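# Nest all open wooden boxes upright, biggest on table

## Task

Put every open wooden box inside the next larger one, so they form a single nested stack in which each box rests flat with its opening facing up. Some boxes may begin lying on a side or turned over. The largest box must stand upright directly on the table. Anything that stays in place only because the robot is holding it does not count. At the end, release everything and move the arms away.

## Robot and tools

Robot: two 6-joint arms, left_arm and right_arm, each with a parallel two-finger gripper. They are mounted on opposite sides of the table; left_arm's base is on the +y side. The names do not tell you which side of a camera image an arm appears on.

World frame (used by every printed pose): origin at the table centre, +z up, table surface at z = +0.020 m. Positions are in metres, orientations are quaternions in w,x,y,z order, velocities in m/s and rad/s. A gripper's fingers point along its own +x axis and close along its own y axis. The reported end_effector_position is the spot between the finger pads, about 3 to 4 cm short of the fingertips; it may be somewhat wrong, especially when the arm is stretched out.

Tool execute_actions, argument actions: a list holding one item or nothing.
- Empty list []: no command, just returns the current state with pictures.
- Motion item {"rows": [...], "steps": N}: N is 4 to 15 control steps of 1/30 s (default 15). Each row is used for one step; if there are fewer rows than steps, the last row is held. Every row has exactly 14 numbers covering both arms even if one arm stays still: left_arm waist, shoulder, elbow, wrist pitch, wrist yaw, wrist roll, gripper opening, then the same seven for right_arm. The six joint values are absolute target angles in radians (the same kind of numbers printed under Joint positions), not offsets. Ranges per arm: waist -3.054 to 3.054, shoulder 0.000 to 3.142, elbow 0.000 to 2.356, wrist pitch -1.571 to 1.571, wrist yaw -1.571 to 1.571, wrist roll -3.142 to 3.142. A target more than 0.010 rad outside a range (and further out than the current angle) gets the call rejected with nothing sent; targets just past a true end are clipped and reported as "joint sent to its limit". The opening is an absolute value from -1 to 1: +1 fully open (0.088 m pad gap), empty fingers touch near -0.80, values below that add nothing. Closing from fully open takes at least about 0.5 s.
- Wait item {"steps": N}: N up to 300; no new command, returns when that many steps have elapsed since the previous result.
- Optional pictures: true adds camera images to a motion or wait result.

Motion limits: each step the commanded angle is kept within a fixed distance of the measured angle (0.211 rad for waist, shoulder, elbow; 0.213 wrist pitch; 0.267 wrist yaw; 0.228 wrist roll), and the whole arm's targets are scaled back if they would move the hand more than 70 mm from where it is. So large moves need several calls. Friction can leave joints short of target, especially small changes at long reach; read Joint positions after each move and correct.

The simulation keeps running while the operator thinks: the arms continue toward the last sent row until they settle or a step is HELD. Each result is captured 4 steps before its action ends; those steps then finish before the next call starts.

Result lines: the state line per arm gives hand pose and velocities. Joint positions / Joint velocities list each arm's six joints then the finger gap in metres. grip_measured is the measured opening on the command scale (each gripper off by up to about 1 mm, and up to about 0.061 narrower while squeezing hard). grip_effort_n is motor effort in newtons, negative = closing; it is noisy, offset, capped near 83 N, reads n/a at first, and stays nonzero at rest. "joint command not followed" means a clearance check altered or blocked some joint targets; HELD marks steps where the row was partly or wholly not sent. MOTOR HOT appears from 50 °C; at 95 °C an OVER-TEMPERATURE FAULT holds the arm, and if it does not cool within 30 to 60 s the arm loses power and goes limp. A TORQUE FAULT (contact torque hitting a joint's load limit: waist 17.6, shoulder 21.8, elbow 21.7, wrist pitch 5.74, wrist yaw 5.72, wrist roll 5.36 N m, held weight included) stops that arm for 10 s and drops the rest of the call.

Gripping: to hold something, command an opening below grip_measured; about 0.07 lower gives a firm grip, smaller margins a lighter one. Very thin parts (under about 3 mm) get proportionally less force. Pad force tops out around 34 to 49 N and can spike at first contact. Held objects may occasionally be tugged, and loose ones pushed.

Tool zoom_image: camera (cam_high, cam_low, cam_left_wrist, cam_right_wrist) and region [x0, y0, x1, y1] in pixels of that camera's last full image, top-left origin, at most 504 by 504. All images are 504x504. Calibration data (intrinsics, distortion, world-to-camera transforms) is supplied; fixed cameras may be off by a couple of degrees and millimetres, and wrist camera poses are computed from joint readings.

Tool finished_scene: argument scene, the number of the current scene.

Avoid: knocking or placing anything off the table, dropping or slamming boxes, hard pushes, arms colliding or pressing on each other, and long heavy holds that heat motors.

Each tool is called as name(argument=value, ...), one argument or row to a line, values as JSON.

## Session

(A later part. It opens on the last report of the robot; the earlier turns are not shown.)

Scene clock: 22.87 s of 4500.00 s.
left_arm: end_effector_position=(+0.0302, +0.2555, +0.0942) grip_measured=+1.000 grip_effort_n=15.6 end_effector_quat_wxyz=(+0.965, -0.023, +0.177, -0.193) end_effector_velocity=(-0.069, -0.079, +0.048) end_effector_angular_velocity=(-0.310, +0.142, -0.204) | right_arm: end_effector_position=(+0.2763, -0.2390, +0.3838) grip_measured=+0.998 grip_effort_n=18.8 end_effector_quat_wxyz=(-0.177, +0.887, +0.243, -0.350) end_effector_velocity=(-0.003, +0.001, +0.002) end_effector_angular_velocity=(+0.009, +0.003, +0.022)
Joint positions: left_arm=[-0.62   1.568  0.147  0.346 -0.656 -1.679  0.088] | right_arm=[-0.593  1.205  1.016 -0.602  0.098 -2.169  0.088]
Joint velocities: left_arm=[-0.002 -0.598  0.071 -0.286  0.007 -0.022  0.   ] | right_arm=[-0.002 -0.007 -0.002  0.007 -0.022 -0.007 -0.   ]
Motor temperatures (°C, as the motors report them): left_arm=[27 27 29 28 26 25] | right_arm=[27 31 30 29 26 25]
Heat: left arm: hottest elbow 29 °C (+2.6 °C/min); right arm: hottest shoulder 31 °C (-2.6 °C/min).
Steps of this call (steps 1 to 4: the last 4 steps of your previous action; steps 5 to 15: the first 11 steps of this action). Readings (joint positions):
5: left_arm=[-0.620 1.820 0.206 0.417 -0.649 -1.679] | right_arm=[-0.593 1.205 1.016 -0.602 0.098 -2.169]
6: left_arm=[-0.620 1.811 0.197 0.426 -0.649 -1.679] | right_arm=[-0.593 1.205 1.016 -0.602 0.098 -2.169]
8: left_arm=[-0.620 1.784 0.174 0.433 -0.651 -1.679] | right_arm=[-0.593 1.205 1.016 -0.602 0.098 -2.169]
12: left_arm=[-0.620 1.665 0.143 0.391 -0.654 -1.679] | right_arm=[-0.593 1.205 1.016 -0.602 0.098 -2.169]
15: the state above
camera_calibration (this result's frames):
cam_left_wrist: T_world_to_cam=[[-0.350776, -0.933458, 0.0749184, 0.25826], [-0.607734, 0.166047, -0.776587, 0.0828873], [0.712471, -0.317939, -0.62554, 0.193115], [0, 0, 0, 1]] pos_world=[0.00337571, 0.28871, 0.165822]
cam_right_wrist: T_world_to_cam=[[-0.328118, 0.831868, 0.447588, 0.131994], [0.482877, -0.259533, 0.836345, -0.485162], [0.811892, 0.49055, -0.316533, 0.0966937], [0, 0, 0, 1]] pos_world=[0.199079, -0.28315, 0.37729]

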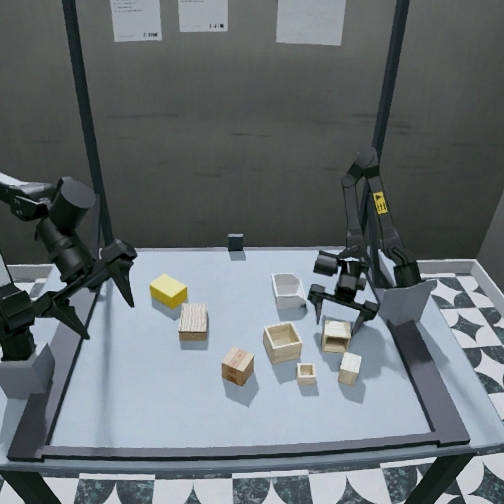

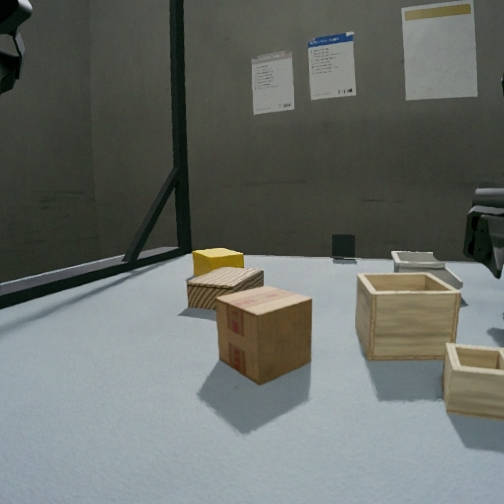

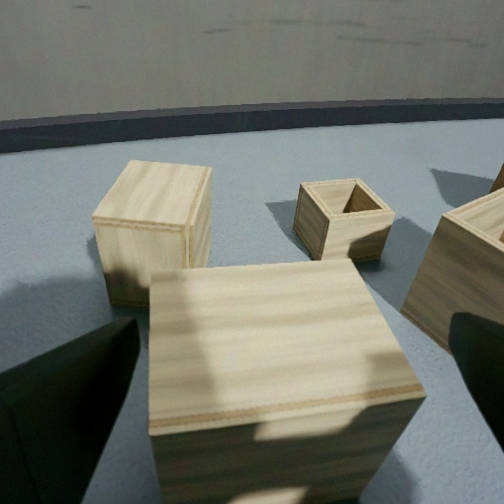

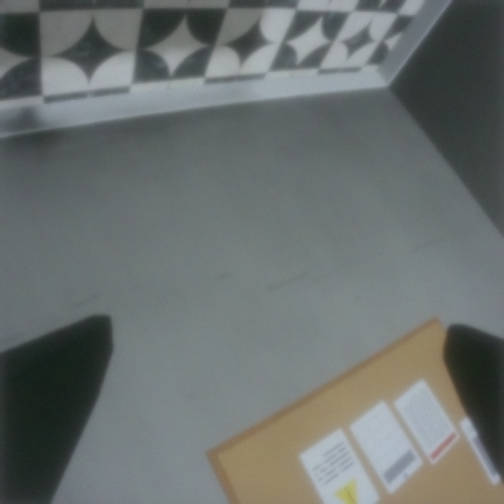

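execute_actions(
  actions=[
    {"rows":[[-0.3,1.5,0.5,-0.2,-0.3,-1.2,1,-0.593,1.2,1.0,-0.6,0.1,-2.169,1],[-0.3,1.5,0.5,-0.2,-0.3,-1.2,1,-0.593,1.2,1.0,-0.6,0.1,-2.169,1],[-0.3,1.5,0.5,-0.2,-0.3,-1.2,1,-0.593,1.2,1.0,-0.6,0.1,-2.169,1],[-0.3,1.5,0.5,-0.2,-0.3,-1.2,1,-0.593,1.2,1.0,-0.6,0.1,-2.169,1],[0.1,1.8,0.85,-0.75,0.2,-0.6,1,-0.593,1.2,1.0,-0.6,0.1,-2.169,1],[0.1,1.8,0.85,-0.75,0.2,-0.6,1,-0.593,1.2,1.0,-0.6,0.1,-2.169,1],[0.1,1.8,0.85,-0.75,0.2,-0.6,1,-0.593,1.2,1.0,-0.6,0.1,-2.169,1],[0.1,1.8,0.85,-0.75,0.2,-0.6,1,-0.593,1.2,1.0,-0.6,0.1,-2.169,1],[0.515,2.285,1.147,-1.283,0.664,0,1,-0.593,1.2,1.0,-0.6,0.1,-2.169,1]],"steps":15},
  ],
)

execute_actions(
  actions=[
    {"steps":30},
  ],
  pictures=true,
)

Scene clock: 24.20 s of 4500.00 s.
left_arm: end_effector_position=(+0.0688, +0.2095, +0.0854) grip_measured=+1.000 grip_effort_n=14.7 end_effector_quat_wxyz=(+0.914, +0.141, +0.377, -0.050) end_effector_velocity=(+0.189, -0.012, -0.048) end_effector_angular_velocity=(+1.023, +1.551, +0.701) | right_arm: end_effector_position=(+0.2763, -0.2390, +0.3838) grip_measured=+0.998 grip_effort_n=19.3 end_effector_quat_wxyz=(-0.177, +0.887, +0.243, -0.350) end_effector_velocity=(-0.001, -0.002, -0.002) end_effector_angular_velocity=(-0.009, +0.004, +0.006)
Joint positions: left_arm=[-0.162  1.779  0.623 -0.184 -0.065 -1.163  0.088] | right_arm=[-0.593  1.205  1.016 -0.602  0.098 -2.169  0.088]
Joint velocities: left_arm=[ 1.306  1.326  1.341 -1.311  1.707  1.443  0.   ] | right_arm=[-0.002 -0.007 -0.007 -0.007 -0.007 -0.007  0.   ]
Motor temperatures (°C, as the motors report them): left_arm=[27 27 29 28 26 25] | right_arm=[27 31 30 29 26 25]
Heat: left arm: hottest elbow 29 °C (+2.5 °C/min); right arm: hottest shoulder 31 °C (-2.5 °C/min).
Steps of this call (steps 1 to 4: the last 4 steps of your previous action; steps 5 to 29: the robot went on to your last target; steps 30 to 40: the first 11 steps of this action). Readings (joint positions):
30: left_arm=[-0.606 1.507 0.167 0.272 -0.626 -1.654] | right_arm=[-0.593 1.205 1.016 -0.602 0.098 -2.169]
31: left_arm=[-0.560 1.507 0.204 0.211 -0.561 -1.601] | right_arm=[-0.593 1.205 1.016 -0.602 0.098 -2.169]
33: left_arm=[-0.469 1.507 0.291 0.128 -0.457 -1.504] | right_arm=[-0.593 1.205 1.016 -0.602 0.098 -2.169]
37: left_arm=[-0.294 1.647 0.493 -0.046 -0.236 -1.309] | right_arm=[-0.593 1.205 1.016 -0.602 0.098 -2.169]
40: the state above

Scene clock: 25.20 s of 4500.00 s.
left_arm: end_effector_position=(+0.0715, +0.2612, +0.1478) grip_measured=+1.000 grip_effort_n=14.7 end_effector_quat_wxyz=(+0.573, +0.125, +0.806, -0.081) end_effector_velocity=(-0.015, +0.003, +0.009) end_effector_angular_velocity=(+0.003, +0.079, -0.024) | right_arm: end_effector_position=(+0.2763, -0.2390, +0.3838) grip_measured=+0.998 grip_effort_n=19.3 end_effector_quat_wxyz=(-0.177, +0.887, +0.243, -0.350) end_effector_velocity=(-0.001, -0.001, +0.000) end_effector_angular_velocity=(-0.014, -0.007, +0.015)
Joint positions: left_arm=[ 0.51   2.275  1.139 -1.268  0.659 -0.015  0.088] | right_arm=[-0.593  1.205  1.016 -0.602  0.098 -2.169  0.088]
Joint velocities: left_arm=[ 0.007  0.002  0.012 -0.11   0.007  0.095  0.   ] | right_arm=[-0.002 -0.002  0.002 -0.007 -0.007 -0.022 -0.   ]
Motor temperatures (°C, as the motors report them): left_arm=[27 27 29 28 26 25] | right_arm=[27 31 30 29 26 25]
Heat: left arm: hottest elbow 29 °C (+2.4 °C/min); right arm: hottest shoulder 31 °C (-2.4 °C/min).
Kept back: nothing.
Steps of this call (steps 1 to 4: the last 4 steps of your previous action; steps 5 to 30: the robot went on to your last target). Readings (joint positions):
1: left_arm=[-0.118 1.823 0.668 -0.231 -0.007 -1.114] | right_arm=[-0.593 1.205 1.016 -0.602 0.098 -2.169]
2: left_arm=[-0.074 1.866 0.713 -0.275 0.050 -1.066] | right_arm=[-0.593 1.205 1.016 -0.602 0.098 -2.169]
4: left_arm=[0.012 1.953 0.804 -0.366 0.164 -0.968] | right_arm=[-0.593 1.205 1.016 -0.602 0.098 -2.169]
8: left_arm=[0.186 2.126 0.984 -0.549 0.393 -0.774] | right_arm=[-0.593 1.205 1.016 -0.602 0.098 -2.169]
30: the state above
camera_calibration (this result's frames):
cam_left_wrist: T_world_to_cam=[[-0.331335, -0.943047, -0.0296405, 0.290704], [-0.743877, 0.241775, 0.62305, -0.0683324], [-0.5804, 0.228487, -0.78162, 0.171783], [0, 0, 0, 1]] pos_world=[0.145192, 0.251418, 0.18546]
cam_right_wrist: T_world_to_cam=[[-0.328118, 0.831868, 0.447588, 0.131994], [0.482877, -0.259533, 0.836345, -0.485162], [0.811892, 0.49055, -0.316533, 0.0966937], [0, 0, 0, 1]] pos_world=[0.199079, -0.28315, 0.37729]

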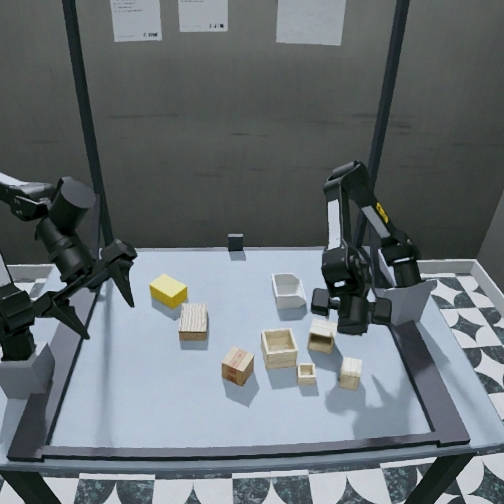

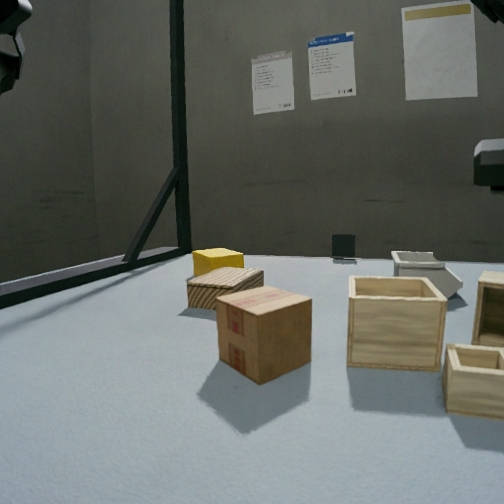

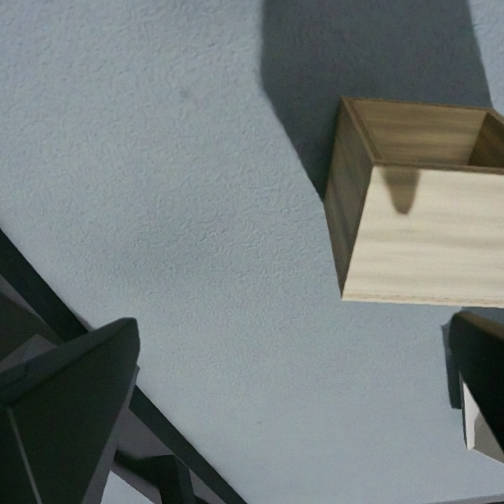

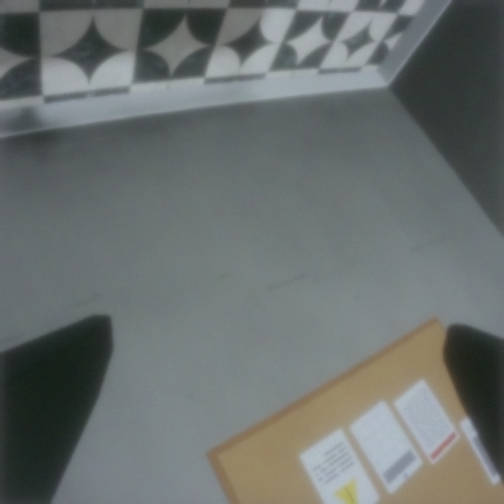

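execute_actions(
  actions=[
    {"rows":[[0.409,2.286,1.269,-1.342,0.741,-0.09,1,-0.593,1.2,1.0,-0.6,0.1,-2.169,1]],"steps":15},
  ],
)

execute_actions(
  actions=[
    {"rows":[[0.33,2.34,1.21,-1.17,0.795,-0.175,1,-0.593,1.2,1.0,-0.6,0.1,-2.169,1]],"steps":15},
  ],
  pictures=true,
)

Scene clock: 26.10 s of 4500.00 s.
left_arm: end_effector_position=(+0.0609, +0.2212, +0.1484) grip_measured=+1.000 grip_effort_n=14.7 end_effector_quat_wxyz=(+0.567, +0.128, +0.809, -0.085) end_effector_velocity=(+0.006, -0.018, +0.006) end_effector_angular_velocity=(-0.044, -0.029, +0.021) | right_arm: end_effector_position=(+0.2763, -0.2390, +0.3838) grip_measured=+0.998 grip_effort_n=19.3 end_effector_quat_wxyz=(-0.177, +0.887, +0.243, -0.350) end_effector_velocity=(-0.001, -0.002, -0.000) end_effector_angular_velocity=(-0.005, +0.002, +0.007)
Joint positions: left_arm=[ 0.411  2.283  1.255 -1.338  0.733 -0.082  0.088] | right_arm=[-0.593  1.205  1.016 -0.602  0.098 -2.169  0.088]
Joint velocities: left_arm=[-0.002 -0.002  0.051  0.007  0.037 -0.051  0.   ] | right_arm=[-0.002 -0.007 -0.002 -0.007 -0.007 -0.007 -0.   ]
Motor temperatures (°C, as the motors report them): left_arm=[27 27 29 28 26 25] | right_arm=[27 31 30 29 26 25]
Heat: left arm: hottest elbow 29 °C (+2.3 °C/min); right arm: hottest shoulder 31 °C (-2.3 °C/min).
Steps of this call (steps 1 to 16: the robot went on to your last target; steps 17 to 27: the first 11 steps of this action). Readings (joint positions):
17: left_arm=[0.508 2.276 1.150 -1.290 0.664 -0.011] | right_arm=[-0.593 1.205 1.016 -0.602 0.098 -2.169]
18: left_arm=[0.495 2.281 1.170 -1.308 0.680 -0.030] | right_arm=[-0.593 1.205 1.016 -0.602 0.098 -2.169]
20: left_arm=[0.456 2.283 1.213 -1.314 0.708 -0.053] | right_arm=[-0.593 1.205 1.016 -0.602 0.098 -2.169]
24: left_arm=[0.414 2.283 1.252 -1.331 0.729 -0.075] | right_arm=[-0.593 1.205 1.016 -0.602 0.098 -2.169]
27: the state above

Scene clock: 26.60 s of 4500.00 s.
left_arm: end_effector_position=(+0.0633, +0.2141, +0.1114) grip_measured=+1.000 grip_effort_n=14.7 end_effector_quat_wxyz=(+0.571, +0.129, +0.806, -0.088) end_effector_velocity=(+0.005, -0.009, -0.003) end_effector_angular_velocity=(-0.049, -0.025, +0.017) | right_arm: end_effector_position=(+0.2763, -0.2390, +0.3838) grip_measured=+0.998 grip_effort_n=19.3 end_effector_quat_wxyz=(-0.177, +0.887, +0.243, -0.350) end_effector_velocity=(-0.004, -0.002, -0.002) end_effector_angular_velocity=(-0.011, +0.015, +0.016)
Joint positions: left_arm=[ 0.33   2.33   1.217 -1.181  0.788 -0.167  0.088] | right_arm=[-0.593  1.205  1.016 -0.602  0.098 -2.169  0.088]
Joint velocities: left_arm=[-0.002 -0.007 -0.007  0.066  0.037 -0.051  0.   ] | right_arm=[-0.002 -0.007  0.002 -0.022 -0.022 -0.007  0.   ]
Motor temperatures (°C, as the motors report them): left_arm=[27 27 29 28 26 25] | right_arm=[27 31 30 29 26 25]
Heat: left arm: hottest elbow 29 °C (+2.3 °C/min); right arm: hottest shoulder 31 °C (-2.3 °C/min).
Steps of this call (steps 1 to 4: the last 4 steps of your previous action; steps 5 to 15: the first 11 steps of this action). Readings (joint positions):
5: left_arm=[0.409 2.285 1.257 -1.328 0.741 -0.096] | right_arm=[-0.593 1.205 1.016 -0.602 0.098 -2.169]
6: left_arm=[0.400 2.289 1.250 -1.287 0.754 -0.115] | right_arm=[-0.593 1.205 1.016 -0.602 0.098 -2.169]
8: left_arm=[0.368 2.306 1.240 -1.233 0.771 -0.139] | right_arm=[-0.593 1.205 1.016 -0.602 0.098 -2.169]
12: left_arm=[0.332 2.328 1.219 -1.194 0.784 -0.161] | right_arm=[-0.593 1.205 1.016 -0.602 0.098 -2.169]
15: the state above
camera_calibration (this result's frames):
cam_left_wrist: T_world_to_cam=[[-0.345398, -0.938206, -0.0216798, 0.24137], [-0.737183, 0.256951, 0.62493, -0.0442159], [-0.580742, 0.231832, -0.78038, 0.148504], [0, 0, 0, 1]] pos_world=[0.137016, 0.203388, 0.148754]
cam_right_wrist: T_world_to_cam=[[-0.328118, 0.831868, 0.447588, 0.131994], [0.482877, -0.259533, 0.836345, -0.485162], [0.811892, 0.49055, -0.316533, 0.0966937], [0, 0, 0, 1]] pos_world=[0.199079, -0.28315, 0.37729]

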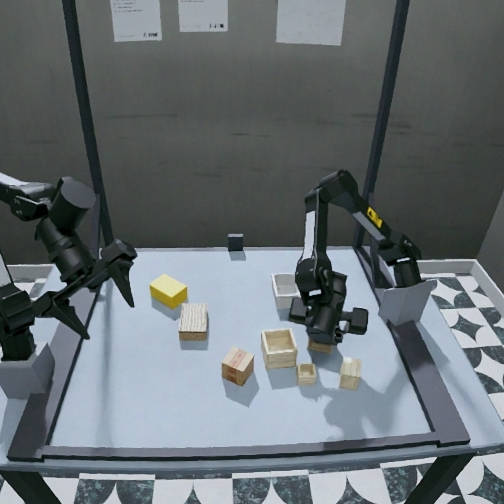

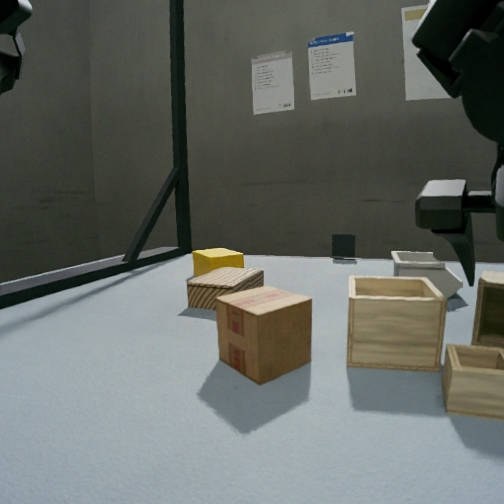

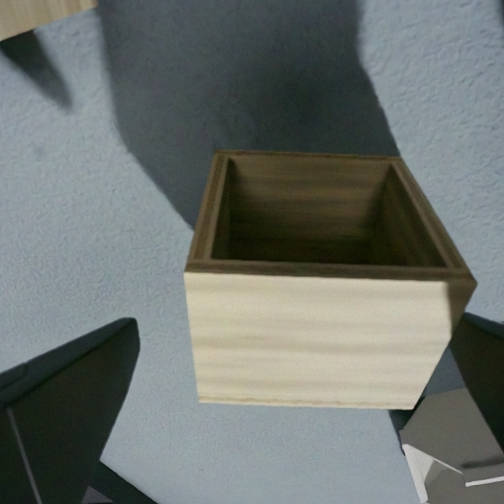

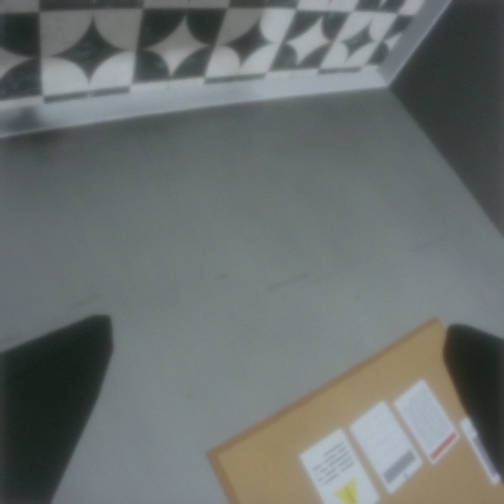

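execute_actions(
  actions=[
    {"rows":[[0.28,2.37,1.19,-1.09,0.825,-0.22,1,-0.593,1.2,1.0,-0.6,0.1,-2.169,1],[0.28,2.37,1.19,-1.09,0.825,-0.22,1,-0.593,1.2,1.0,-0.6,0.1,-2.169,1],[0.28,2.37,1.19,-1.09,0.825,-0.22,1,-0.593,1.2,1.0,-0.6,0.1,-2.169,1],[0.28,2.37,1.19,-1.09,0.825,-0.22,1,-0.593,1.2,1.0,-0.6,0.1,-2.169,1],[0.28,2.37,1.19,-1.09,0.825,-0.22,1,-0.593,1.2,1.0,-0.6,0.1,-2.169,1],[0.233,2.40,1.17,-1.01,0.855,-0.265,1,-0.593,1.2,1.0,-0.6,0.1,-2.169,1]],"steps":15},
  ],
)

execute_actions(
  actions=[
    {"steps":10},
  ],
  pictures=true,
)

Scene clock: 27.27 s of 4500.00 s.
left_arm: end_effector_position=(+0.0598, +0.2117, +0.0731) grip_measured=+1.000 grip_effort_n=14.7 end_effector_quat_wxyz=(+0.566, +0.133, +0.809, -0.087) end_effector_velocity=(-0.019, +0.011, -0.057) end_effector_angular_velocity=(+0.062, +0.051, -0.003) | right_arm: end_effector_position=(+0.2763, -0.2390, +0.3838) grip_measured=+0.998 grip_effort_n=18.8 end_effector_quat_wxyz=(-0.177, +0.887, +0.243, -0.350) end_effector_velocity=(+0.003, -0.006, -0.001) end_effector_angular_velocity=(-0.010, -0.000, -0.032)
Joint positions: left_arm=[ 0.241  2.384  1.179 -1.035  0.843 -0.25   0.088] | right_arm=[-0.593  1.205  1.016 -0.602  0.098 -2.169  0.088]
Joint velocities: left_arm=[-0.144  0.081 -0.076  0.168  0.066 -0.095  0.   ] | right_arm=[-0.007 -0.002  0.002 -0.022  0.022  0.007 -0.   ]
Motor temperatures (°C, as the motors report them): left_arm=[28 27 29 28 26 25] | right_arm=[27 31 31 29 26 25]
Heat: left arm: hottest elbow 29 °C (+2.2 °C/min); right arm: hottest shoulder 31 °C (-2.2 °C/min).
Steps of this call (steps 1 to 4: the last 4 steps of your previous action; steps 5 to 9: the robot went on to your last target; steps 10 to 20: the first 11 steps of this action). Readings (joint positions):
10: left_arm=[0.329 2.332 1.213 -1.165 0.794 -0.178] | right_arm=[-0.593 1.205 1.016 -0.602 0.098 -2.169]
11: left_arm=[0.323 2.335 1.209 -1.145 0.801 -0.188] | right_arm=[-0.593 1.205 1.016 -0.602 0.098 -2.169]
13: left_arm=[0.304 2.346 1.205 -1.120 0.810 -0.200] | right_arm=[-0.593 1.205 1.016 -0.602 0.098 -2.169]
17: left_arm=[0.266 2.370 1.188 -1.060 0.833 -0.234] | right_arm=[-0.593 1.205 1.016 -0.602 0.098 -2.169]
20: the state above

Scene clock: 27.60 s of 4500.00 s.
left_arm: end_effector_position=(+0.0603, +0.2109, +0.0695) grip_measured=+1.000 grip_effort_n=14.7 end_effector_quat_wxyz=(+0.567, +0.131, +0.808, -0.089) end_effector_velocity=(-0.001, -0.004, -0.003) end_effector_angular_velocity=(-0.011, +0.001, +0.025) | right_arm: end_effector_position=(+0.2763, -0.2390, +0.3838) grip_measured=+0.998 grip_effort_n=19.8 end_effector_quat_wxyz=(-0.177, +0.887, +0.243, -0.350) end_effector_velocity=(-0.000, +0.000, -0.001) end_effector_angular_velocity=(+0.003, +0.008, +0.015)
Joint positions: left_arm=[ 0.235  2.389  1.175 -1.013  0.851 -0.261  0.088] | right_arm=[-0.593  1.205  1.016 -0.602  0.098 -2.169  0.088]
Joint velocities: left_arm=[-0.007  0.002 -0.002  0.022  0.022 -0.037  0.   ] | right_arm=[-0.007 -0.002 -0.007  0.007 -0.022 -0.007 -0.   ]
Motor temperatures (°C, as the motors report them): left_arm=[28 27 29 28 26 25] | right_arm=[27 31 31 29 26 25]
Heat: left arm: hottest elbow 29 °C (+2.2 °C/min); right arm: hottest shoulder 31 °C (-2.2 °C/min).
Kept back: nothing.
Steps of this call (steps 1 to 4: the last 4 steps of your previous action; steps 5 to 10: the robot went on to your last target). Readings (joint positions):
1: left_arm=[0.238 2.387 1.177 -1.029 0.844 -0.253] | right_arm=[-0.593 1.205 1.016 -0.602 0.098 -2.169]
2: left_arm=[0.236 2.388 1.176 -1.025 0.846 -0.255] | right_arm=[-0.593 1.205 1.016 -0.602 0.098 -2.169]
4: left_arm=[0.235 2.389 1.175 -1.019 0.848 -0.258] | right_arm=[-0.593 1.205 1.016 -0.602 0.098 -2.169]
8: left_arm=[0.235 2.389 1.175 -1.014 0.850 -0.261] | right_arm=[-0.593 1.205 1.016 -0.602 0.098 -2.169]
10: the state above
camera_calibration (this result's frames):
cam_left_wrist: T_world_to_cam=[[-0.34926, -0.936812, -0.0200227, 0.236255], [-0.730585, 0.258871, 0.631847, -0.0206417], [-0.586739, 0.235307, -0.774834, 0.114012], [0, 0, 0, 1]] pos_world=[0.134329, 0.199842, 0.106113]
cam_right_wrist: T_world_to_cam=[[-0.328118, 0.831868, 0.447588, 0.131994], [0.482877, -0.259533, 0.836345, -0.485162], [0.811892, 0.49055, -0.316533, 0.0966937], [0, 0, 0, 1]] pos_world=[0.199079, -0.28315, 0.37729]

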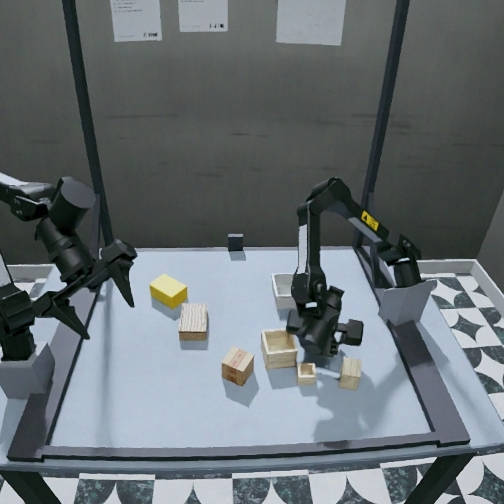

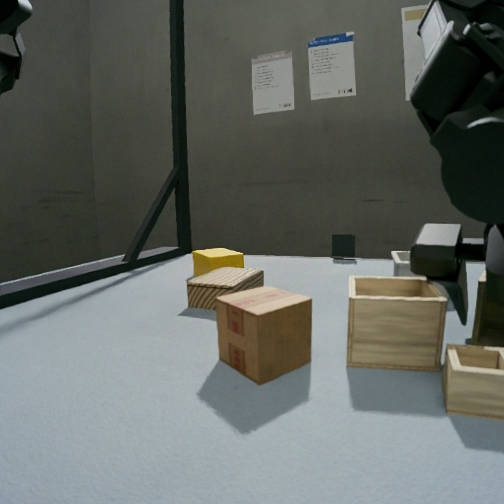

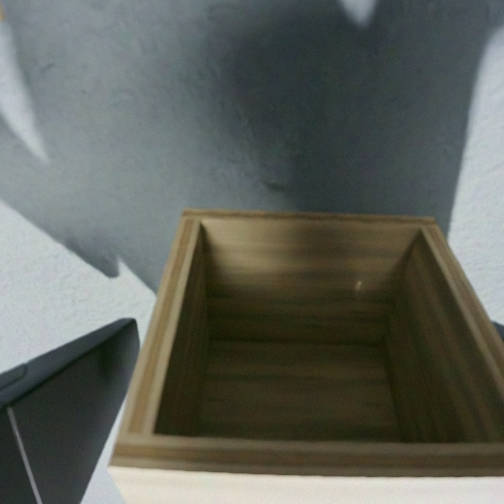

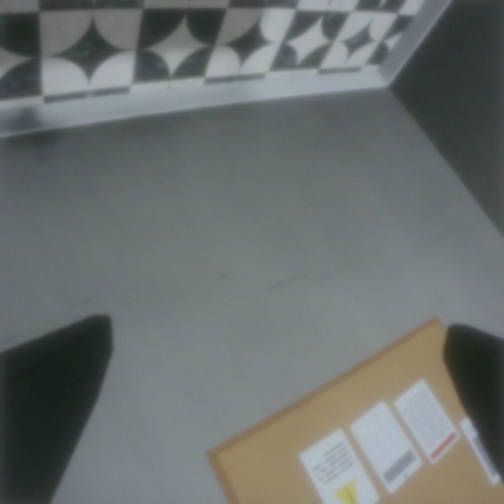

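execute_actions(
  actions=[
    {"rows":[[0.233,2.40,1.17,-1.01,0.855,-0.265,0.25,-0.593,1.2,1.0,-0.6,0.1,-2.169,1]],"steps":15},
  ],
)

execute_actions(
  actions=[
    {"rows":[[0.28,2.37,1.19,-1.09,0.825,-0.22,0.25,-0.593,1.2,1.0,-0.6,0.1,-2.169,1],[0.28,2.37,1.19,-1.09,0.825,-0.22,0.25,-0.593,1.2,1.0,-0.6,0.1,-2.169,1],[0.28,2.37,1.19,-1.09,0.825,-0.22,0.25,-0.593,1.2,1.0,-0.6,0.1,-2.169,1],[0.33,2.34,1.21,-1.17,0.795,-0.175,0.25,-0.593,1.2,1.0,-0.6,0.1,-2.169,1],[0.33,2.34,1.21,-1.17,0.795,-0.175,0.25,-0.593,1.2,1.0,-0.6,0.1,-2.169,1],[0.33,2.34,1.21,-1.17,0.795,-0.175,0.25,-0.593,1.2,1.0,-0.6,0.1,-2.169,1],[0.37,2.31,1.24,-1.26,0.77,-0.13,0.25,-0.593,1.2,1.0,-0.6,0.1,-2.169,1],[0.37,2.31,1.24,-1.26,0.77,-0.13,0.25,-0.593,1.2,1.0,-0.6,0.1,-2.169,1],[0.409,2.286,1.269,-1.342,0.741,-0.09,0.25,-0.593,1.2,1.0,-0.6,0.1,-2.169,1],[0.409,2.286,1.269,-1.342,0.741,-0.09,0.25,-0.593,1.2,1.0,-0.6,0.1,-2.169,1],[0.409,2.286,1.269,-1.342,0.741,-0.09,0.25,-0.593,1.2,1.0,-0.6,0.1,-2.169,1],[0.35,2.05,1.15,-1.2,0.6,-0.3,0.25,-0.593,1.2,1.0,-0.6,0.1,-2.169,1]],"steps":15},
  ],
)

execute_actions(
  actions=[
    {"rows":[[0.2,1.8,0.95,-0.9,0.35,-0.5,0.25,-0.593,1.2,1.0,-0.6,0.1,-2.169,1]],"steps":15},
  ],
)

execute_actions(
  actions=[
    {"rows":[[0.0,1.55,0.7,-0.55,0.05,-0.8,0.25,-0.593,1.2,1.0,-0.6,0.1,-2.169,1]],"steps":15},
  ],
)

Scene clock: 28.70 s of 4500.00 s.
left_arm: end_effector_position=(+0.0602, +0.2106, +0.0692) grip_measured=+0.499 grip_effort_n=-83.5 end_effector_quat_wxyz=(+0.567, +0.130, +0.809, -0.090) end_effector_velocity=(-0.001, +0.002, +0.000) end_effector_angular_velocity=(+0.009, +0.001, -0.006) | right_arm: end_effector_position=(+0.2763, -0.2390, +0.3838) grip_measured=+0.998 grip_effort_n=19.3 end_effector_quat_wxyz=(-0.177, +0.887, +0.243, -0.350) end_effector_velocity=(-0.002, +0.000, -0.002) end_effector_angular_velocity=(-0.016, +0.005, +0.025)
Joint positions: left_arm=[ 0.234  2.39   1.174 -1.011  0.854 -0.262  0.063] | right_arm=[-0.593  1.205  1.016 -0.602  0.098 -2.169  0.088]
Joint velocities: left_arm=[-0.002 -0.002 -0.002 -0.007 -0.007  0.007 -0.   ] | right_arm=[-0.002 -0.002 -0.002 -0.007 -0.022 -0.022 -0.   ]
Motor temperatures (°C, as the motors report them): left_arm=[28 27 29 28 26 25] | right_arm=[27 31 31 29 26 25]
Heat: left arm: hottest elbow 29 °C (+2.1 °C/min); right arm: hottest shoulder 31 °C (-2.1 °C/min).
Steps of this call (steps 1 to 22: the robot went on to your last target; steps 23 to 33: the first 11 steps of this action). Readings (joint positions):
23: left_arm=[0.234 2.389 1.175 -1.012 0.851 -0.262] | right_arm=[-0.593 1.205 1.016 -0.602 0.098 -2.169]
24: left_arm=[0.234 2.389 1.175 -1.012 0.851 -0.262] | right_arm=[-0.593 1.205 1.016 -0.602 0.098 -2.169]
26: left_arm=[0.234 2.390 1.175 -1.012 0.851 -0.262] | right_arm=[-0.593 1.205 1.016 -0.602 0.098 -2.169]
30: left_arm=[0.234 2.390 1.174 -1.011 0.854 -0.262] | right_arm=[-0.593 1.205 1.016 -0.602 0.098 -2.169]
33: the state above

Scene clock: 29.20 s of 4500.00 s.
left_arm: end_effector_position=(+0.0618, +0.2192, +0.1240) grip_measured=+0.499 grip_effort_n=-83.5 end_effector_quat_wxyz=(+0.562, +0.121, +0.815, -0.076) end_effector_velocity=(+0.023, -0.028, +0.222) end_effector_angular_velocity=(-0.242, -0.164, -0.032) | right_arm: end_effector_position=(+0.2763, -0.2390, +0.3838) grip_measured=+0.998 grip_effort_n=19.3 end_effector_quat_wxyz=(-0.177, +0.887, +0.243, -0.350) end_effector_velocity=(-0.001, -0.001, -0.002) end_effector_angular_velocity=(+0.004, +0.021, +0.005)
Joint positions: left_arm=[ 0.364  2.329  1.234 -1.259  0.772 -0.135  0.063] | right_arm=[-0.593  1.205  1.016 -0.602  0.098 -2.169  0.088]
Joint velocities: left_arm=[ 0.466 -0.374  0.271 -0.623 -0.198  0.315 -0.   ] | right_arm=[-0.007 -0.002 -0.002 -0.007 -0.022  0.007  0.   ]
Motor temperatures (°C, as the motors report them): left_arm=[28 27 29 28 26 25] | right_arm=[27 31 31 29 26 25]
Heat: left arm: hottest elbow 29 °C (+2.1 °C/min); right arm: hottest shoulder 31 °C (-2.1 °C/min).
Steps of this call (steps 1 to 4: the last 4 steps of your previous action; steps 5 to 15: the first 11 steps of this action). Readings (joint positions):
5: left_arm=[0.235 2.390 1.175 -1.016 0.853 -0.259] | right_arm=[-0.593 1.205 1.016 -0.602 0.098 -2.169]
6: left_arm=[0.239 2.390 1.177 -1.033 0.849 -0.252] | right_arm=[-0.593 1.205 1.016 -0.602 0.098 -2.169]
8: left_arm=[0.255 2.388 1.179 -1.066 0.838 -0.235] | right_arm=[-0.593 1.205 1.016 -0.602 0.098 -2.169]
12: left_arm=[0.313 2.364 1.202 -1.164 0.802 -0.182] | right_arm=[-0.593 1.205 1.016 -0.602 0.098 -2.169]
15: the state above

Scene clock: 29.70 s of 4500.00 s.
left_arm: end_effector_position=(+0.0470, +0.2231, +0.1511) grip_measured=+0.499 grip_effort_n=-83.5 end_effector_quat_wxyz=(+0.751, +0.249, +0.609, -0.055) end_effector_velocity=(+0.007, -0.009, +0.030) end_effector_angular_velocity=(-0.105, -0.275, -0.058) | right_arm: end_effector_position=(+0.2763, -0.2390, +0.3838) grip_measured=+0.998 grip_effort_n=18.8 end_effector_quat_wxyz=(-0.177, +0.887, +0.243, -0.350) end_effector_velocity=(+0.000, -0.001, -0.003) end_effector_angular_velocity=(-0.004, +0.015, -0.003)
Joint positions: left_arm=[ 0.206  1.831  0.972 -0.923  0.374 -0.481  0.063] | right_arm=[-0.593  1.205  1.016 -0.602  0.098 -2.169  0.088]
Joint velocities: left_arm=[-0.007 -0.222 -0.1    0.154 -0.154 -0.139 -0.   ] | right_arm=[-0.002  0.002 -0.002 -0.007 -0.007  0.007 -0.   ]
Motor temperatures (°C, as the motors report them): left_arm=[28 27 29 28 26 25] | right_arm=[27 31 31 29 26 25]
Heat: left arm: hottest elbow 29 °C (+2.0 °C/min); right arm: hottest shoulder 31 °C (-2.0 °C/min).
Steps of this call (steps 1 to 4: the last 4 steps of your previous action; steps 5 to 15: the first 11 steps of this action). Readings (joint positions):
5: left_arm=[0.357 2.141 1.162 -1.202 0.632 -0.268] | right_arm=[-0.593 1.205 1.016 -0.602 0.098 -2.169]
6: left_arm=[0.329 2.089 1.123 -1.137 0.566 -0.318] | right_arm=[-0.593 1.205 1.016 -0.602 0.098 -2.169]
8: left_arm=[0.263 1.999 1.049 -1.064 0.477 -0.394] | right_arm=[-0.593 1.205 1.016 -0.602 0.098 -2.169]
12: left_arm=[0.207 1.874 0.982 -0.954 0.398 -0.462] | right_arm=[-0.593 1.205 1.016 -0.602 0.098 -2.169]
15: the state above

Scene clock: 30.20 s of 4500.00 s.
left_arm: end_effector_position=(+0.0447, +0.2206, +0.1455) grip_measured=+0.499 grip_effort_n=-83.5 end_effector_quat_wxyz=(+0.865, +0.245, +0.431, -0.073) end_effector_velocity=(+0.009, +0.007, +0.001) end_effector_angular_velocity=(-0.124, -0.186, +0.014) | right_arm: end_effector_position=(+0.2763, -0.2390, +0.3838) grip_measured=+0.998 grip_effort_n=19.8 end_effector_quat_wxyz=(-0.177, +0.887, +0.243, -0.350) end_effector_velocity=(+0.001, -0.002, -0.001) end_effector_angular_velocity=(+0.002, +0.012, -0.007)
Joint positions: left_arm=[ 0.01   1.573  0.721 -0.58   0.074 -0.777  0.063] | right_arm=[-0.593  1.205  1.016 -0.602  0.098 -2.169  0.088]
Joint velocities: left_arm=[-0.056 -0.1   -0.144  0.183 -0.154 -0.168 -0.   ] | right_arm=[-0.007 -0.002 -0.002 -0.007 -0.007  0.007 -0.   ]
Motor temperatures (°C, as the motors report them): left_arm=[28 28 29 28 26 25] | right_arm=[27 31 31 29 26 25]
Heat: left arm: hottest elbow 29 °C (+2.0 °C/min); right arm: hottest shoulder 31 °C (-2.0 °C/min).
Steps of this call (steps 1 to 4: the last 4 steps of your previous action; steps 5 to 15: the first 11 steps of this action). Readings (joint positions):
5: left_arm=[0.194 1.802 0.939 -0.880 0.333 -0.521] | right_arm=[-0.593 1.205 1.016 -0.602 0.098 -2.169]
6: left_arm=[0.160 1.765 0.895 -0.815 0.258 -0.573] | right_arm=[-0.593 1.205 1.016 -0.602 0.098 -2.169]
8: left_arm=[0.078 1.677 0.810 -0.747 0.180 -0.664] | right_arm=[-0.593 1.205 1.016 -0.602 0.098 -2.169]
12: left_arm=[0.016 1.593 0.739 -0.613 0.098 -0.752] | right_arm=[-0.593 1.205 1.016 -0.602 0.098 -2.169]
15: the state above

execute_actions(
  actions=[
    {"rows":[[-0.16,1.42,0.42,-0.22,-0.24,-1.08,0.25,-0.593,1.2,1.0,-0.6,0.1,-2.169,1],[-0.16,1.42,0.42,-0.22,-0.24,-1.08,0.25,-0.593,1.2,1.0,-0.6,0.1,-2.169,1],[-0.16,1.42,0.42,-0.22,-0.24,-1.08,0.25,-0.593,1.2,1.0,-0.6,0.1,-2.169,1],[-0.16,1.42,0.42,-0.22,-0.24,-1.08,0.25,-0.593,1.2,1.0,-0.6,0.1,-2.169,1],[-0.16,1.42,0.42,-0.22,-0.24,-1.08,0.25,-0.593,1.2,1.0,-0.6,0.1,-2.169,1],[-0.16,1.42,0.42,-0.22,-0.24,-1.08,0.25,-0.593,1.2,1.0,-0.6,0.1,-2.169,1],[-0.325,1.283,0.145,0.102,-0.519,-1.36,0.25,-0.593,1.2,1.0,-0.6,0.1,-2.169,1]],"steps":15},
  ],
)

execute_actions(
  actions=[
    {"rows":[[-0.40,1.42,0.16,0.18,-0.55,-1.44,0.25,-0.593,1.2,1.0,-0.6,0.1,-2.169,1],[-0.40,1.42,0.16,0.18,-0.55,-1.44,0.25,-0.593,1.2,1.0,-0.6,0.1,-2.169,1],[-0.40,1.42,0.16,0.18,-0.55,-1.44,0.25,-0.593,1.2,1.0,-0.6,0.1,-2.169,1],[-0.40,1.42,0.16,0.18,-0.55,-1.44,0.25,-0.593,1.2,1.0,-0.6,0.1,-2.169,1],[-0.40,1.42,0.16,0.18,-0.55,-1.44,0.25,-0.593,1.2,1.0,-0.6,0.1,-2.169,1],[-0.47,1.56,0.175,0.26,-0.585,-1.52,0.25,-0.593,1.2,1.0,-0.6,0.1,-2.169,1],[-0.47,1.56,0.175,0.26,-0.585,-1.52,0.25,-0.593,1.2,1.0,-0.6,0.1,-2.169,1],[-0.47,1.56,0.175,0.26,-0.585,-1.52,0.25,-0.593,1.2,1.0,-0.6,0.1,-2.169,1],[-0.47,1.56,0.175,0.26,-0.585,-1.52,0.25,-0.593,1.2,1.0,-0.6,0.1,-2.169,1],[-0.545,1.70,0.19,0.335,-0.615,-1.60,0.25,-0.593,1.2,1.0,-0.6,0.1,-2.169,1]],"steps":15},
  ],
)

execute_actions(
  actions=[
    {"steps":12},
  ],
  pictures=true,
)

Scene clock: 30.93 s of 4500.00 s.
left_arm: end_effector_position=(+0.0476, +0.2534, +0.1377) grip_measured=+0.499 grip_effort_n=-83.5 end_effector_quat_wxyz=(+0.964, +0.106, +0.215, -0.118) end_effector_velocity=(+0.035, +0.149, -0.004) end_effector_angular_velocity=(-1.116, -0.588, -0.093) | right_arm: end_effector_position=(+0.2763, -0.2390, +0.3838) grip_measured=+0.998 grip_effort_n=18.8 end_effector_quat_wxyz=(-0.177, +0.887, +0.243, -0.350) end_effector_velocity=(-0.003, -0.002, -0.005) end_effector_angular_velocity=(-0.019, +0.021, +0.014)
Joint positions: left_arm=[-0.275  1.332  0.289 -0.091 -0.401 -1.231  0.063] | right_arm=[-0.593  1.205  1.016 -0.602  0.098 -2.169  0.088]
Joint velocities: left_arm=[-0.462 -0.422 -1.145  1.238 -0.901 -1.018 -0.   ] | right_arm=[-0.002 -0.002 -0.002 -0.022 -0.022 -0.007 -0.   ]
Motor temperatures (°C, as the motors report them): left_arm=[28 28 29 28 26 25] | right_arm=[27 31 31 29 26 25]
Heat: left arm: hottest elbow 29 °C (+1.9 °C/min); right arm: hottest shoulder 31 °C (-1.9 °C/min).
Steps of this call (steps 1 to 4: the last 4 steps of your previous action; steps 5 to 11: the robot went on to your last target; steps 12 to 22: the first 11 steps of this action). Readings (joint positions):
12: left_arm=[-0.007 1.551 0.687 -0.527 0.029 -0.822] | right_arm=[-0.593 1.205 1.016 -0.602 0.098 -2.169]
13: left_arm=[-0.038 1.526 0.645 -0.463 -0.041 -0.875] | right_arm=[-0.593 1.205 1.016 -0.602 0.098 -2.169]
15: left_arm=[-0.099 1.473 0.558 -0.386 -0.118 -0.958] | right_arm=[-0.593 1.205 1.016 -0.602 0.098 -2.169]
19: left_arm=[-0.187 1.412 0.418 -0.229 -0.270 -1.096] | right_arm=[-0.593 1.205 1.016 -0.602 0.098 -2.169]
22: the state above

Scene clock: 31.43 s of 4500.00 s.
left_arm: end_effector_position=(+0.0513, +0.2623, +0.1060) grip_measured=+0.499 grip_effort_n=-83.5 end_effector_quat_wxyz=(+0.974, +0.025, +0.172, -0.144) end_effector_velocity=(-0.009, +0.002, -0.186) end_effector_angular_velocity=(+0.154, +0.153, +0.004) | right_arm: end_effector_position=(+0.2763, -0.2390, +0.3838) grip_measured=+0.998 grip_effort_n=19.3 end_effector_quat_wxyz=(-0.177, +0.887, +0.243, -0.350) end_effector_velocity=(-0.002, -0.002, -0.005) end_effector_angular_velocity=(-0.013, +0.020, -0.001)
Joint positions: left_arm=[-0.471  1.56   0.176  0.26  -0.582 -1.521  0.063] | right_arm=[-0.593  1.205  1.016 -0.602  0.098 -2.169  0.088]
Joint velocities: left_arm=[-0.623  1.194  0.173  0.593 -0.081 -0.608 -0.   ] | right_arm=[ 0.002 -0.002 -0.002 -0.022 -0.007  0.007 -0.   ]
Motor temperatures (°C, as the motors report them): left_arm=[28 28 29 28 26 25] | right_arm=[27 31 31 29 26 25]
Heat: left arm: hottest elbow 29 °C (+1.9 °C/min); right arm: hottest shoulder 31 °C (-1.9 °C/min).
Steps of this call (steps 1 to 4: the last 4 steps of your previous action; steps 5 to 15: the first 11 steps of this action). Readings (joint positions):
5: left_arm=[-0.315 1.314 0.177 0.054 -0.491 -1.335] | right_arm=[-0.593 1.205 1.016 -0.602 0.098 -2.169]
6: left_arm=[-0.334 1.333 0.174 0.088 -0.506 -1.361] | right_arm=[-0.593 1.205 1.016 -0.602 0.098 -2.169]
8: left_arm=[-0.366 1.370 0.173 0.127 -0.517 -1.392] | right_arm=[-0.593 1.205 1.016 -0.602 0.098 -2.169]
12: left_arm=[-0.422 1.468 0.174 0.203 -0.552 -1.462] | right_arm=[-0.593 1.205 1.016 -0.602 0.098 -2.169]
15: the state above

Scene clock: 31.83 s of 4500.00 s.
left_arm: end_effector_position=(+0.0515, +0.2656, +0.0877) grip_measured=+0.499 grip_effort_n=-83.5 end_effector_quat_wxyz=(+0.974, +0.029, +0.173, -0.142) end_effector_velocity=(-0.000, +0.000, -0.004) end_effector_angular_velocity=(-0.006, +0.001, -0.001) | right_arm: end_effector_position=(+0.2763, -0.2390, +0.3838) grip_measured=+0.998 grip_effort_n=19.8 end_effector_quat_wxyz=(-0.177, +0.887, +0.243, -0.350) end_effector_velocity=(+0.002, -0.003, -0.001) end_effector_angular_velocity=(-0.019, -0.013, -0.003)
Joint positions: left_arm=[-0.541  1.689  0.187  0.33  -0.607 -1.594  0.063] | right_arm=[-0.593  1.205  1.016 -0.602  0.098 -2.169  0.088]
Joint velocities: left_arm=[-0.017  0.032  0.002  0.022 -0.007 -0.022  0.   ] | right_arm=[-0.007 -0.002 -0.002 -0.007  0.007 -0.022 -0.   ]
Motor temperatures (°C, as the motors report them): left_arm=[28 27 29 28 26 25] | right_arm=[27 31 31 29 26 25]
Heat: left arm: hottest elbow 29 °C (+1.9 °C/min); right arm: hottest shoulder 31 °C (-1.9 °C/min).
Kept back: nothing.
Steps of this call (steps 1 to 4: the last 4 steps of your previous action; steps 5 to 12: the robot went on to your last target). Readings (joint positions):
1: left_arm=[-0.491 1.597 0.181 0.278 -0.583 -1.539] | right_arm=[-0.593 1.205 1.016 -0.602 0.098 -2.169]
2: left_arm=[-0.506 1.623 0.183 0.290 -0.587 -1.553] | right_arm=[-0.593 1.205 1.016 -0.602 0.098 -2.169]
4: left_arm=[-0.524 1.654 0.184 0.307 -0.596 -1.571] | right_arm=[-0.593 1.205 1.016 -0.602 0.098 -2.169]
8: left_arm=[-0.537 1.681 0.186 0.325 -0.604 -1.588] | right_arm=[-0.593 1.205 1.016 -0.602 0.098 -2.169]
12: the state above
camera_calibration (this result's frames):
cam_left_wrist: T_world_to_cam=[[-0.271874, -0.961231, -0.0460275, 0.289611], [-0.601366, 0.207041, -0.771682, 0.077471], [0.751294, -0.182121, -0.634341, 0.139729], [0, 0, 0, 1]] pos_world=[0.0203489, 0.287791, 0.161749]
cam_right_wrist: T_world_to_cam=[[-0.328118, 0.831868, 0.447588, 0.131994], [0.482877, -0.259533, 0.836345, -0.485162], [0.811892, 0.49055, -0.316533, 0.0966937], [0, 0, 0, 1]] pos_world=[0.199079, -0.28315, 0.37729]

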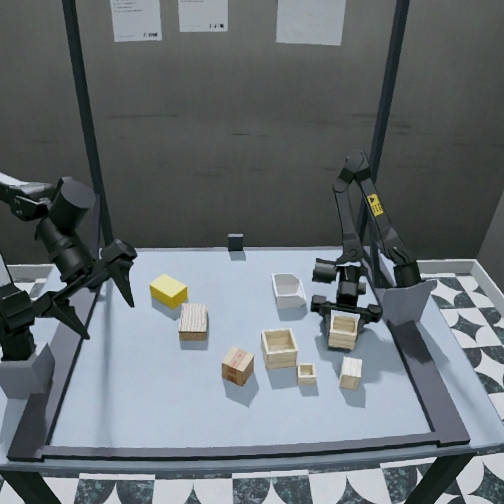

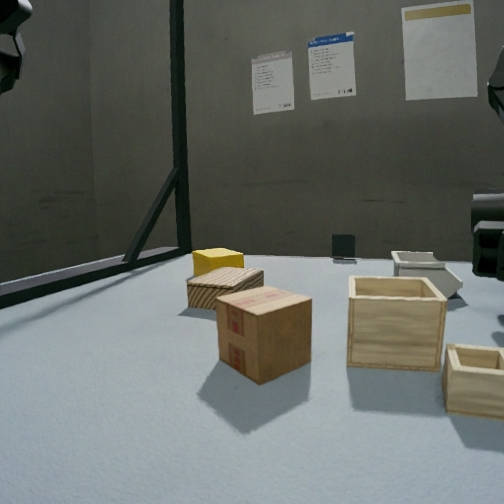

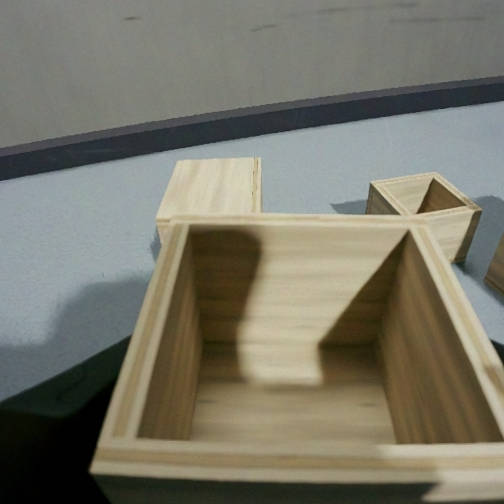

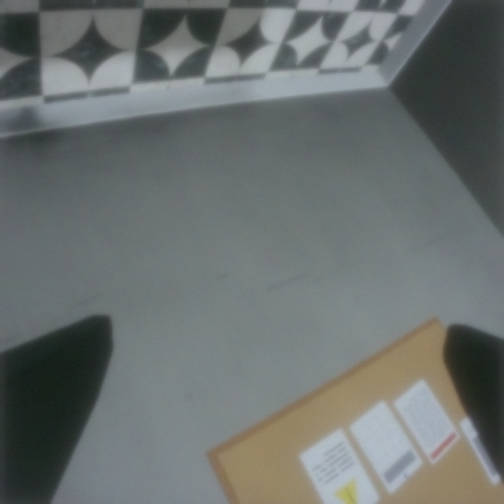

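execute_actions(
  actions=[
    {"rows":[[-0.565,1.73,0.193,0.355,-0.622,-1.62,0.25,-0.593,1.2,1.0,-0.6,0.1,-2.169,1],[-0.565,1.73,0.193,0.355,-0.622,-1.62,0.25,-0.593,1.2,1.0,-0.6,0.1,-2.169,1],[-0.565,1.73,0.193,0.355,-0.622,-1.62,0.25,-0.593,1.2,1.0,-0.6,0.1,-2.169,1],[-0.565,1.73,0.193,0.355,-0.622,-1.62,0.25,-0.593,1.2,1.0,-0.6,0.1,-2.169,1],[-0.58,1.765,0.198,0.375,-0.63,-1.64,0.25,-0.593,1.2,1.0,-0.6,0.1,-2.169,1],[-0.58,1.765,0.198,0.375,-0.63,-1.64,0.25,-0.593,1.2,1.0,-0.6,0.1,-2.169,1],[-0.58,1.765,0.198,0.375,-0.63,-1.64,0.25,-0.593,1.2,1.0,-0.6,0.1,-2.169,1],[-0.58,1.765,0.198,0.375,-0.63,-1.64,0.25,-0.593,1.2,1.0,-0.6,0.1,-2.169,1],[-0.595,1.79,0.202,0.39,-0.637,-1.655,0.25,-0.593,1.2,1.0,-0.6,0.1,-2.169,1]],"steps":15},
  ],
)

execute_actions(
  actions=[
    {"steps":12},
  ],
  pictures=true,
)

Scene clock: 32.53 s of 4500.00 s.
left_arm: end_effector_position=(+0.0513, +0.2663, +0.0776) grip_measured=+0.499 grip_effort_n=-83.5 end_effector_quat_wxyz=(+0.974, +0.027, +0.172, -0.145) end_effector_velocity=(-0.001, +0.006, -0.029) end_effector_angular_velocity=(+0.037, -0.005, -0.010) | right_arm: end_effector_position=(+0.2763, -0.2390, +0.3838) grip_measured=+0.998 grip_effort_n=19.3 end_effector_quat_wxyz=(-0.177, +0.887, +0.243, -0.350) end_effector_velocity=(-0.001, -0.001, -0.002) end_effector_angular_velocity=(-0.018, -0.004, +0.013)
Joint positions: left_arm=[-0.583  1.763  0.196  0.376 -0.625 -1.64   0.063] | right_arm=[-0.593  1.205  1.016 -0.602  0.098 -2.169  0.088]
Joint velocities: left_arm=[-0.115  0.193  0.032  0.081 -0.037 -0.095  0.   ] | right_arm=[-0.002 -0.002 -0.002 -0.007 -0.007 -0.022  0.   ]
Motor temperatures (°C, as the motors report them): left_arm=[28 27 29 28 26 25] | right_arm=[27 31 31 29 26 25]
Heat: left arm: hottest elbow 29 °C (+1.8 °C/min); right arm: hottest shoulder 31 °C (-1.8 °C/min).
Steps of this call (steps 1 to 10: the robot went on to your last target; steps 11 to 21: the first 11 steps of this action). Readings (joint positions):
11: left_arm=[-0.545 1.696 0.188 0.335 -0.610 -1.599] | right_arm=[-0.593 1.205 1.016 -0.602 0.098 -2.169]
12: left_arm=[-0.549 1.702 0.188 0.341 -0.612 -1.604] | right_arm=[-0.593 1.205 1.016 -0.602 0.098 -2.169]
14: left_arm=[-0.557 1.712 0.190 0.346 -0.612 -1.609] | right_arm=[-0.593 1.205 1.016 -0.602 0.098 -2.169]
18: left_arm=[-0.572 1.742 0.193 0.363 -0.619 -1.627] | right_arm=[-0.593 1.205 1.016 -0.602 0.098 -2.169]
21: the state above

Scene clock: 32.93 s of 4500.00 s.
left_arm: end_effector_position=(+0.0512, +0.2664, +0.0750) grip_measured=+0.499 grip_effort_n=-83.5 end_effector_quat_wxyz=(+0.974, +0.026, +0.172, -0.146) end_effector_velocity=(+0.003, +0.005, +0.003) end_effector_angular_velocity=(+0.009, -0.026, +0.014) | right_arm: end_effector_position=(+0.2763, -0.2390, +0.3838) grip_measured=+0.998 grip_effort_n=19.3 end_effector_quat_wxyz=(-0.177, +0.887, +0.243, -0.350) end_effector_velocity=(+0.001, -0.003, -0.001) end_effector_angular_velocity=(-0.002, +0.004, -0.014)
Joint positions: left_arm=[-0.594  1.782  0.199  0.388 -0.63  -1.651  0.063] | right_arm=[-0.593  1.205  1.016 -0.602  0.098 -2.169  0.088]
Joint velocities: left_arm=[-0.002  0.002 -0.002 -0.022 -0.022 -0.007 -0.   ] | right_arm=[-0.002 -0.002 -0.002 -0.007  0.007  0.007 -0.   ]
Motor temperatures (°C, as the motors report them): left_arm=[28 27 29 28 26 25] | right_arm=[27 31 31 29 26 25]
Heat: left arm: hottest elbow 29 °C (+1.8 °C/min); right arm: hottest shoulder 31 °C (-1.8 °C/min).
Kept back: nothing.
Steps of this call (steps 1 to 4: the last 4 steps of your previous action; steps 5 to 12: the robot went on to your last target). Readings (joint positions):
1: left_arm=[-0.586 1.769 0.197 0.379 -0.626 -1.643] | right_arm=[-0.593 1.205 1.016 -0.602 0.098 -2.169]
2: left_arm=[-0.588 1.773 0.197 0.381 -0.627 -1.645] | right_arm=[-0.593 1.205 1.016 -0.602 0.098 -2.169]
4: left_arm=[-0.591 1.777 0.198 0.384 -0.628 -1.648] | right_arm=[-0.593 1.205 1.016 -0.602 0.098 -2.169]
8: left_arm=[-0.593 1.781 0.199 0.387 -0.630 -1.651] | right_arm=[-0.593 1.205 1.016 -0.602 0.098 -2.169]
12: the state above
camera_calibration (this result's frames):
cam_left_wrist: T_world_to_cam=[[-0.278167, -0.959712, -0.0396854, 0.28912], [-0.598857, 0.205582, -0.77402, 0.0677462], [0.750995, -0.191541, -0.631916, 0.134444], [0, 0, 0, 1]] pos_world=[0.0200273, 0.289296, 0.148868]
cam_right_wrist: T_world_to_cam=[[-0.328118, 0.831868, 0.447588, 0.131994], [0.482877, -0.259533, 0.836345, -0.485162], [0.811892, 0.49055, -0.316533, 0.0966937], [0, 0, 0, 1]] pos_world=[0.199079, -0.28315, 0.37729]

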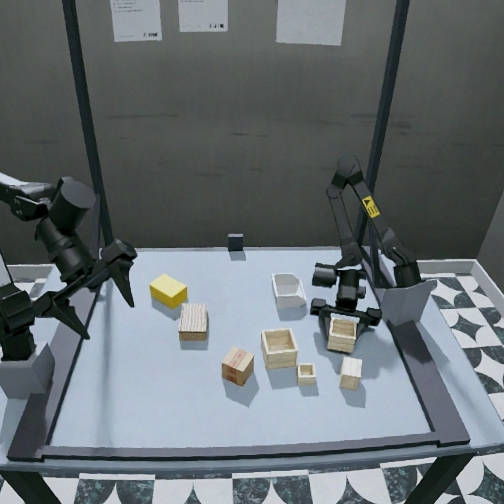

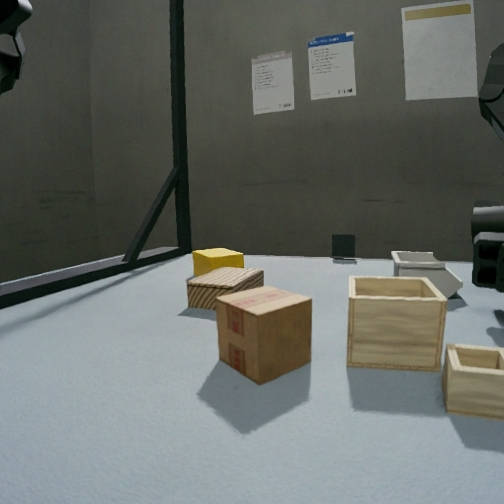

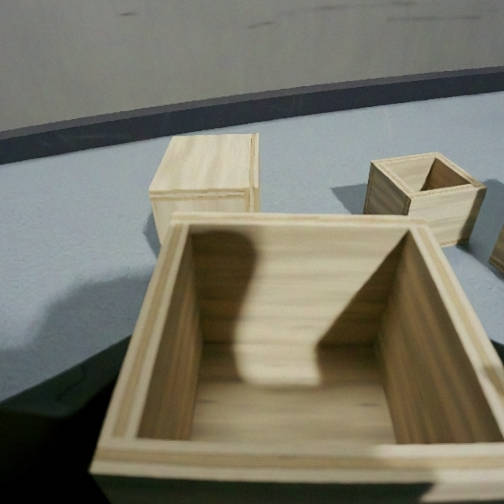

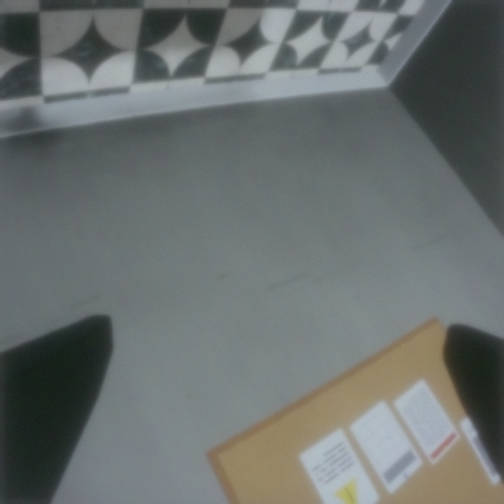

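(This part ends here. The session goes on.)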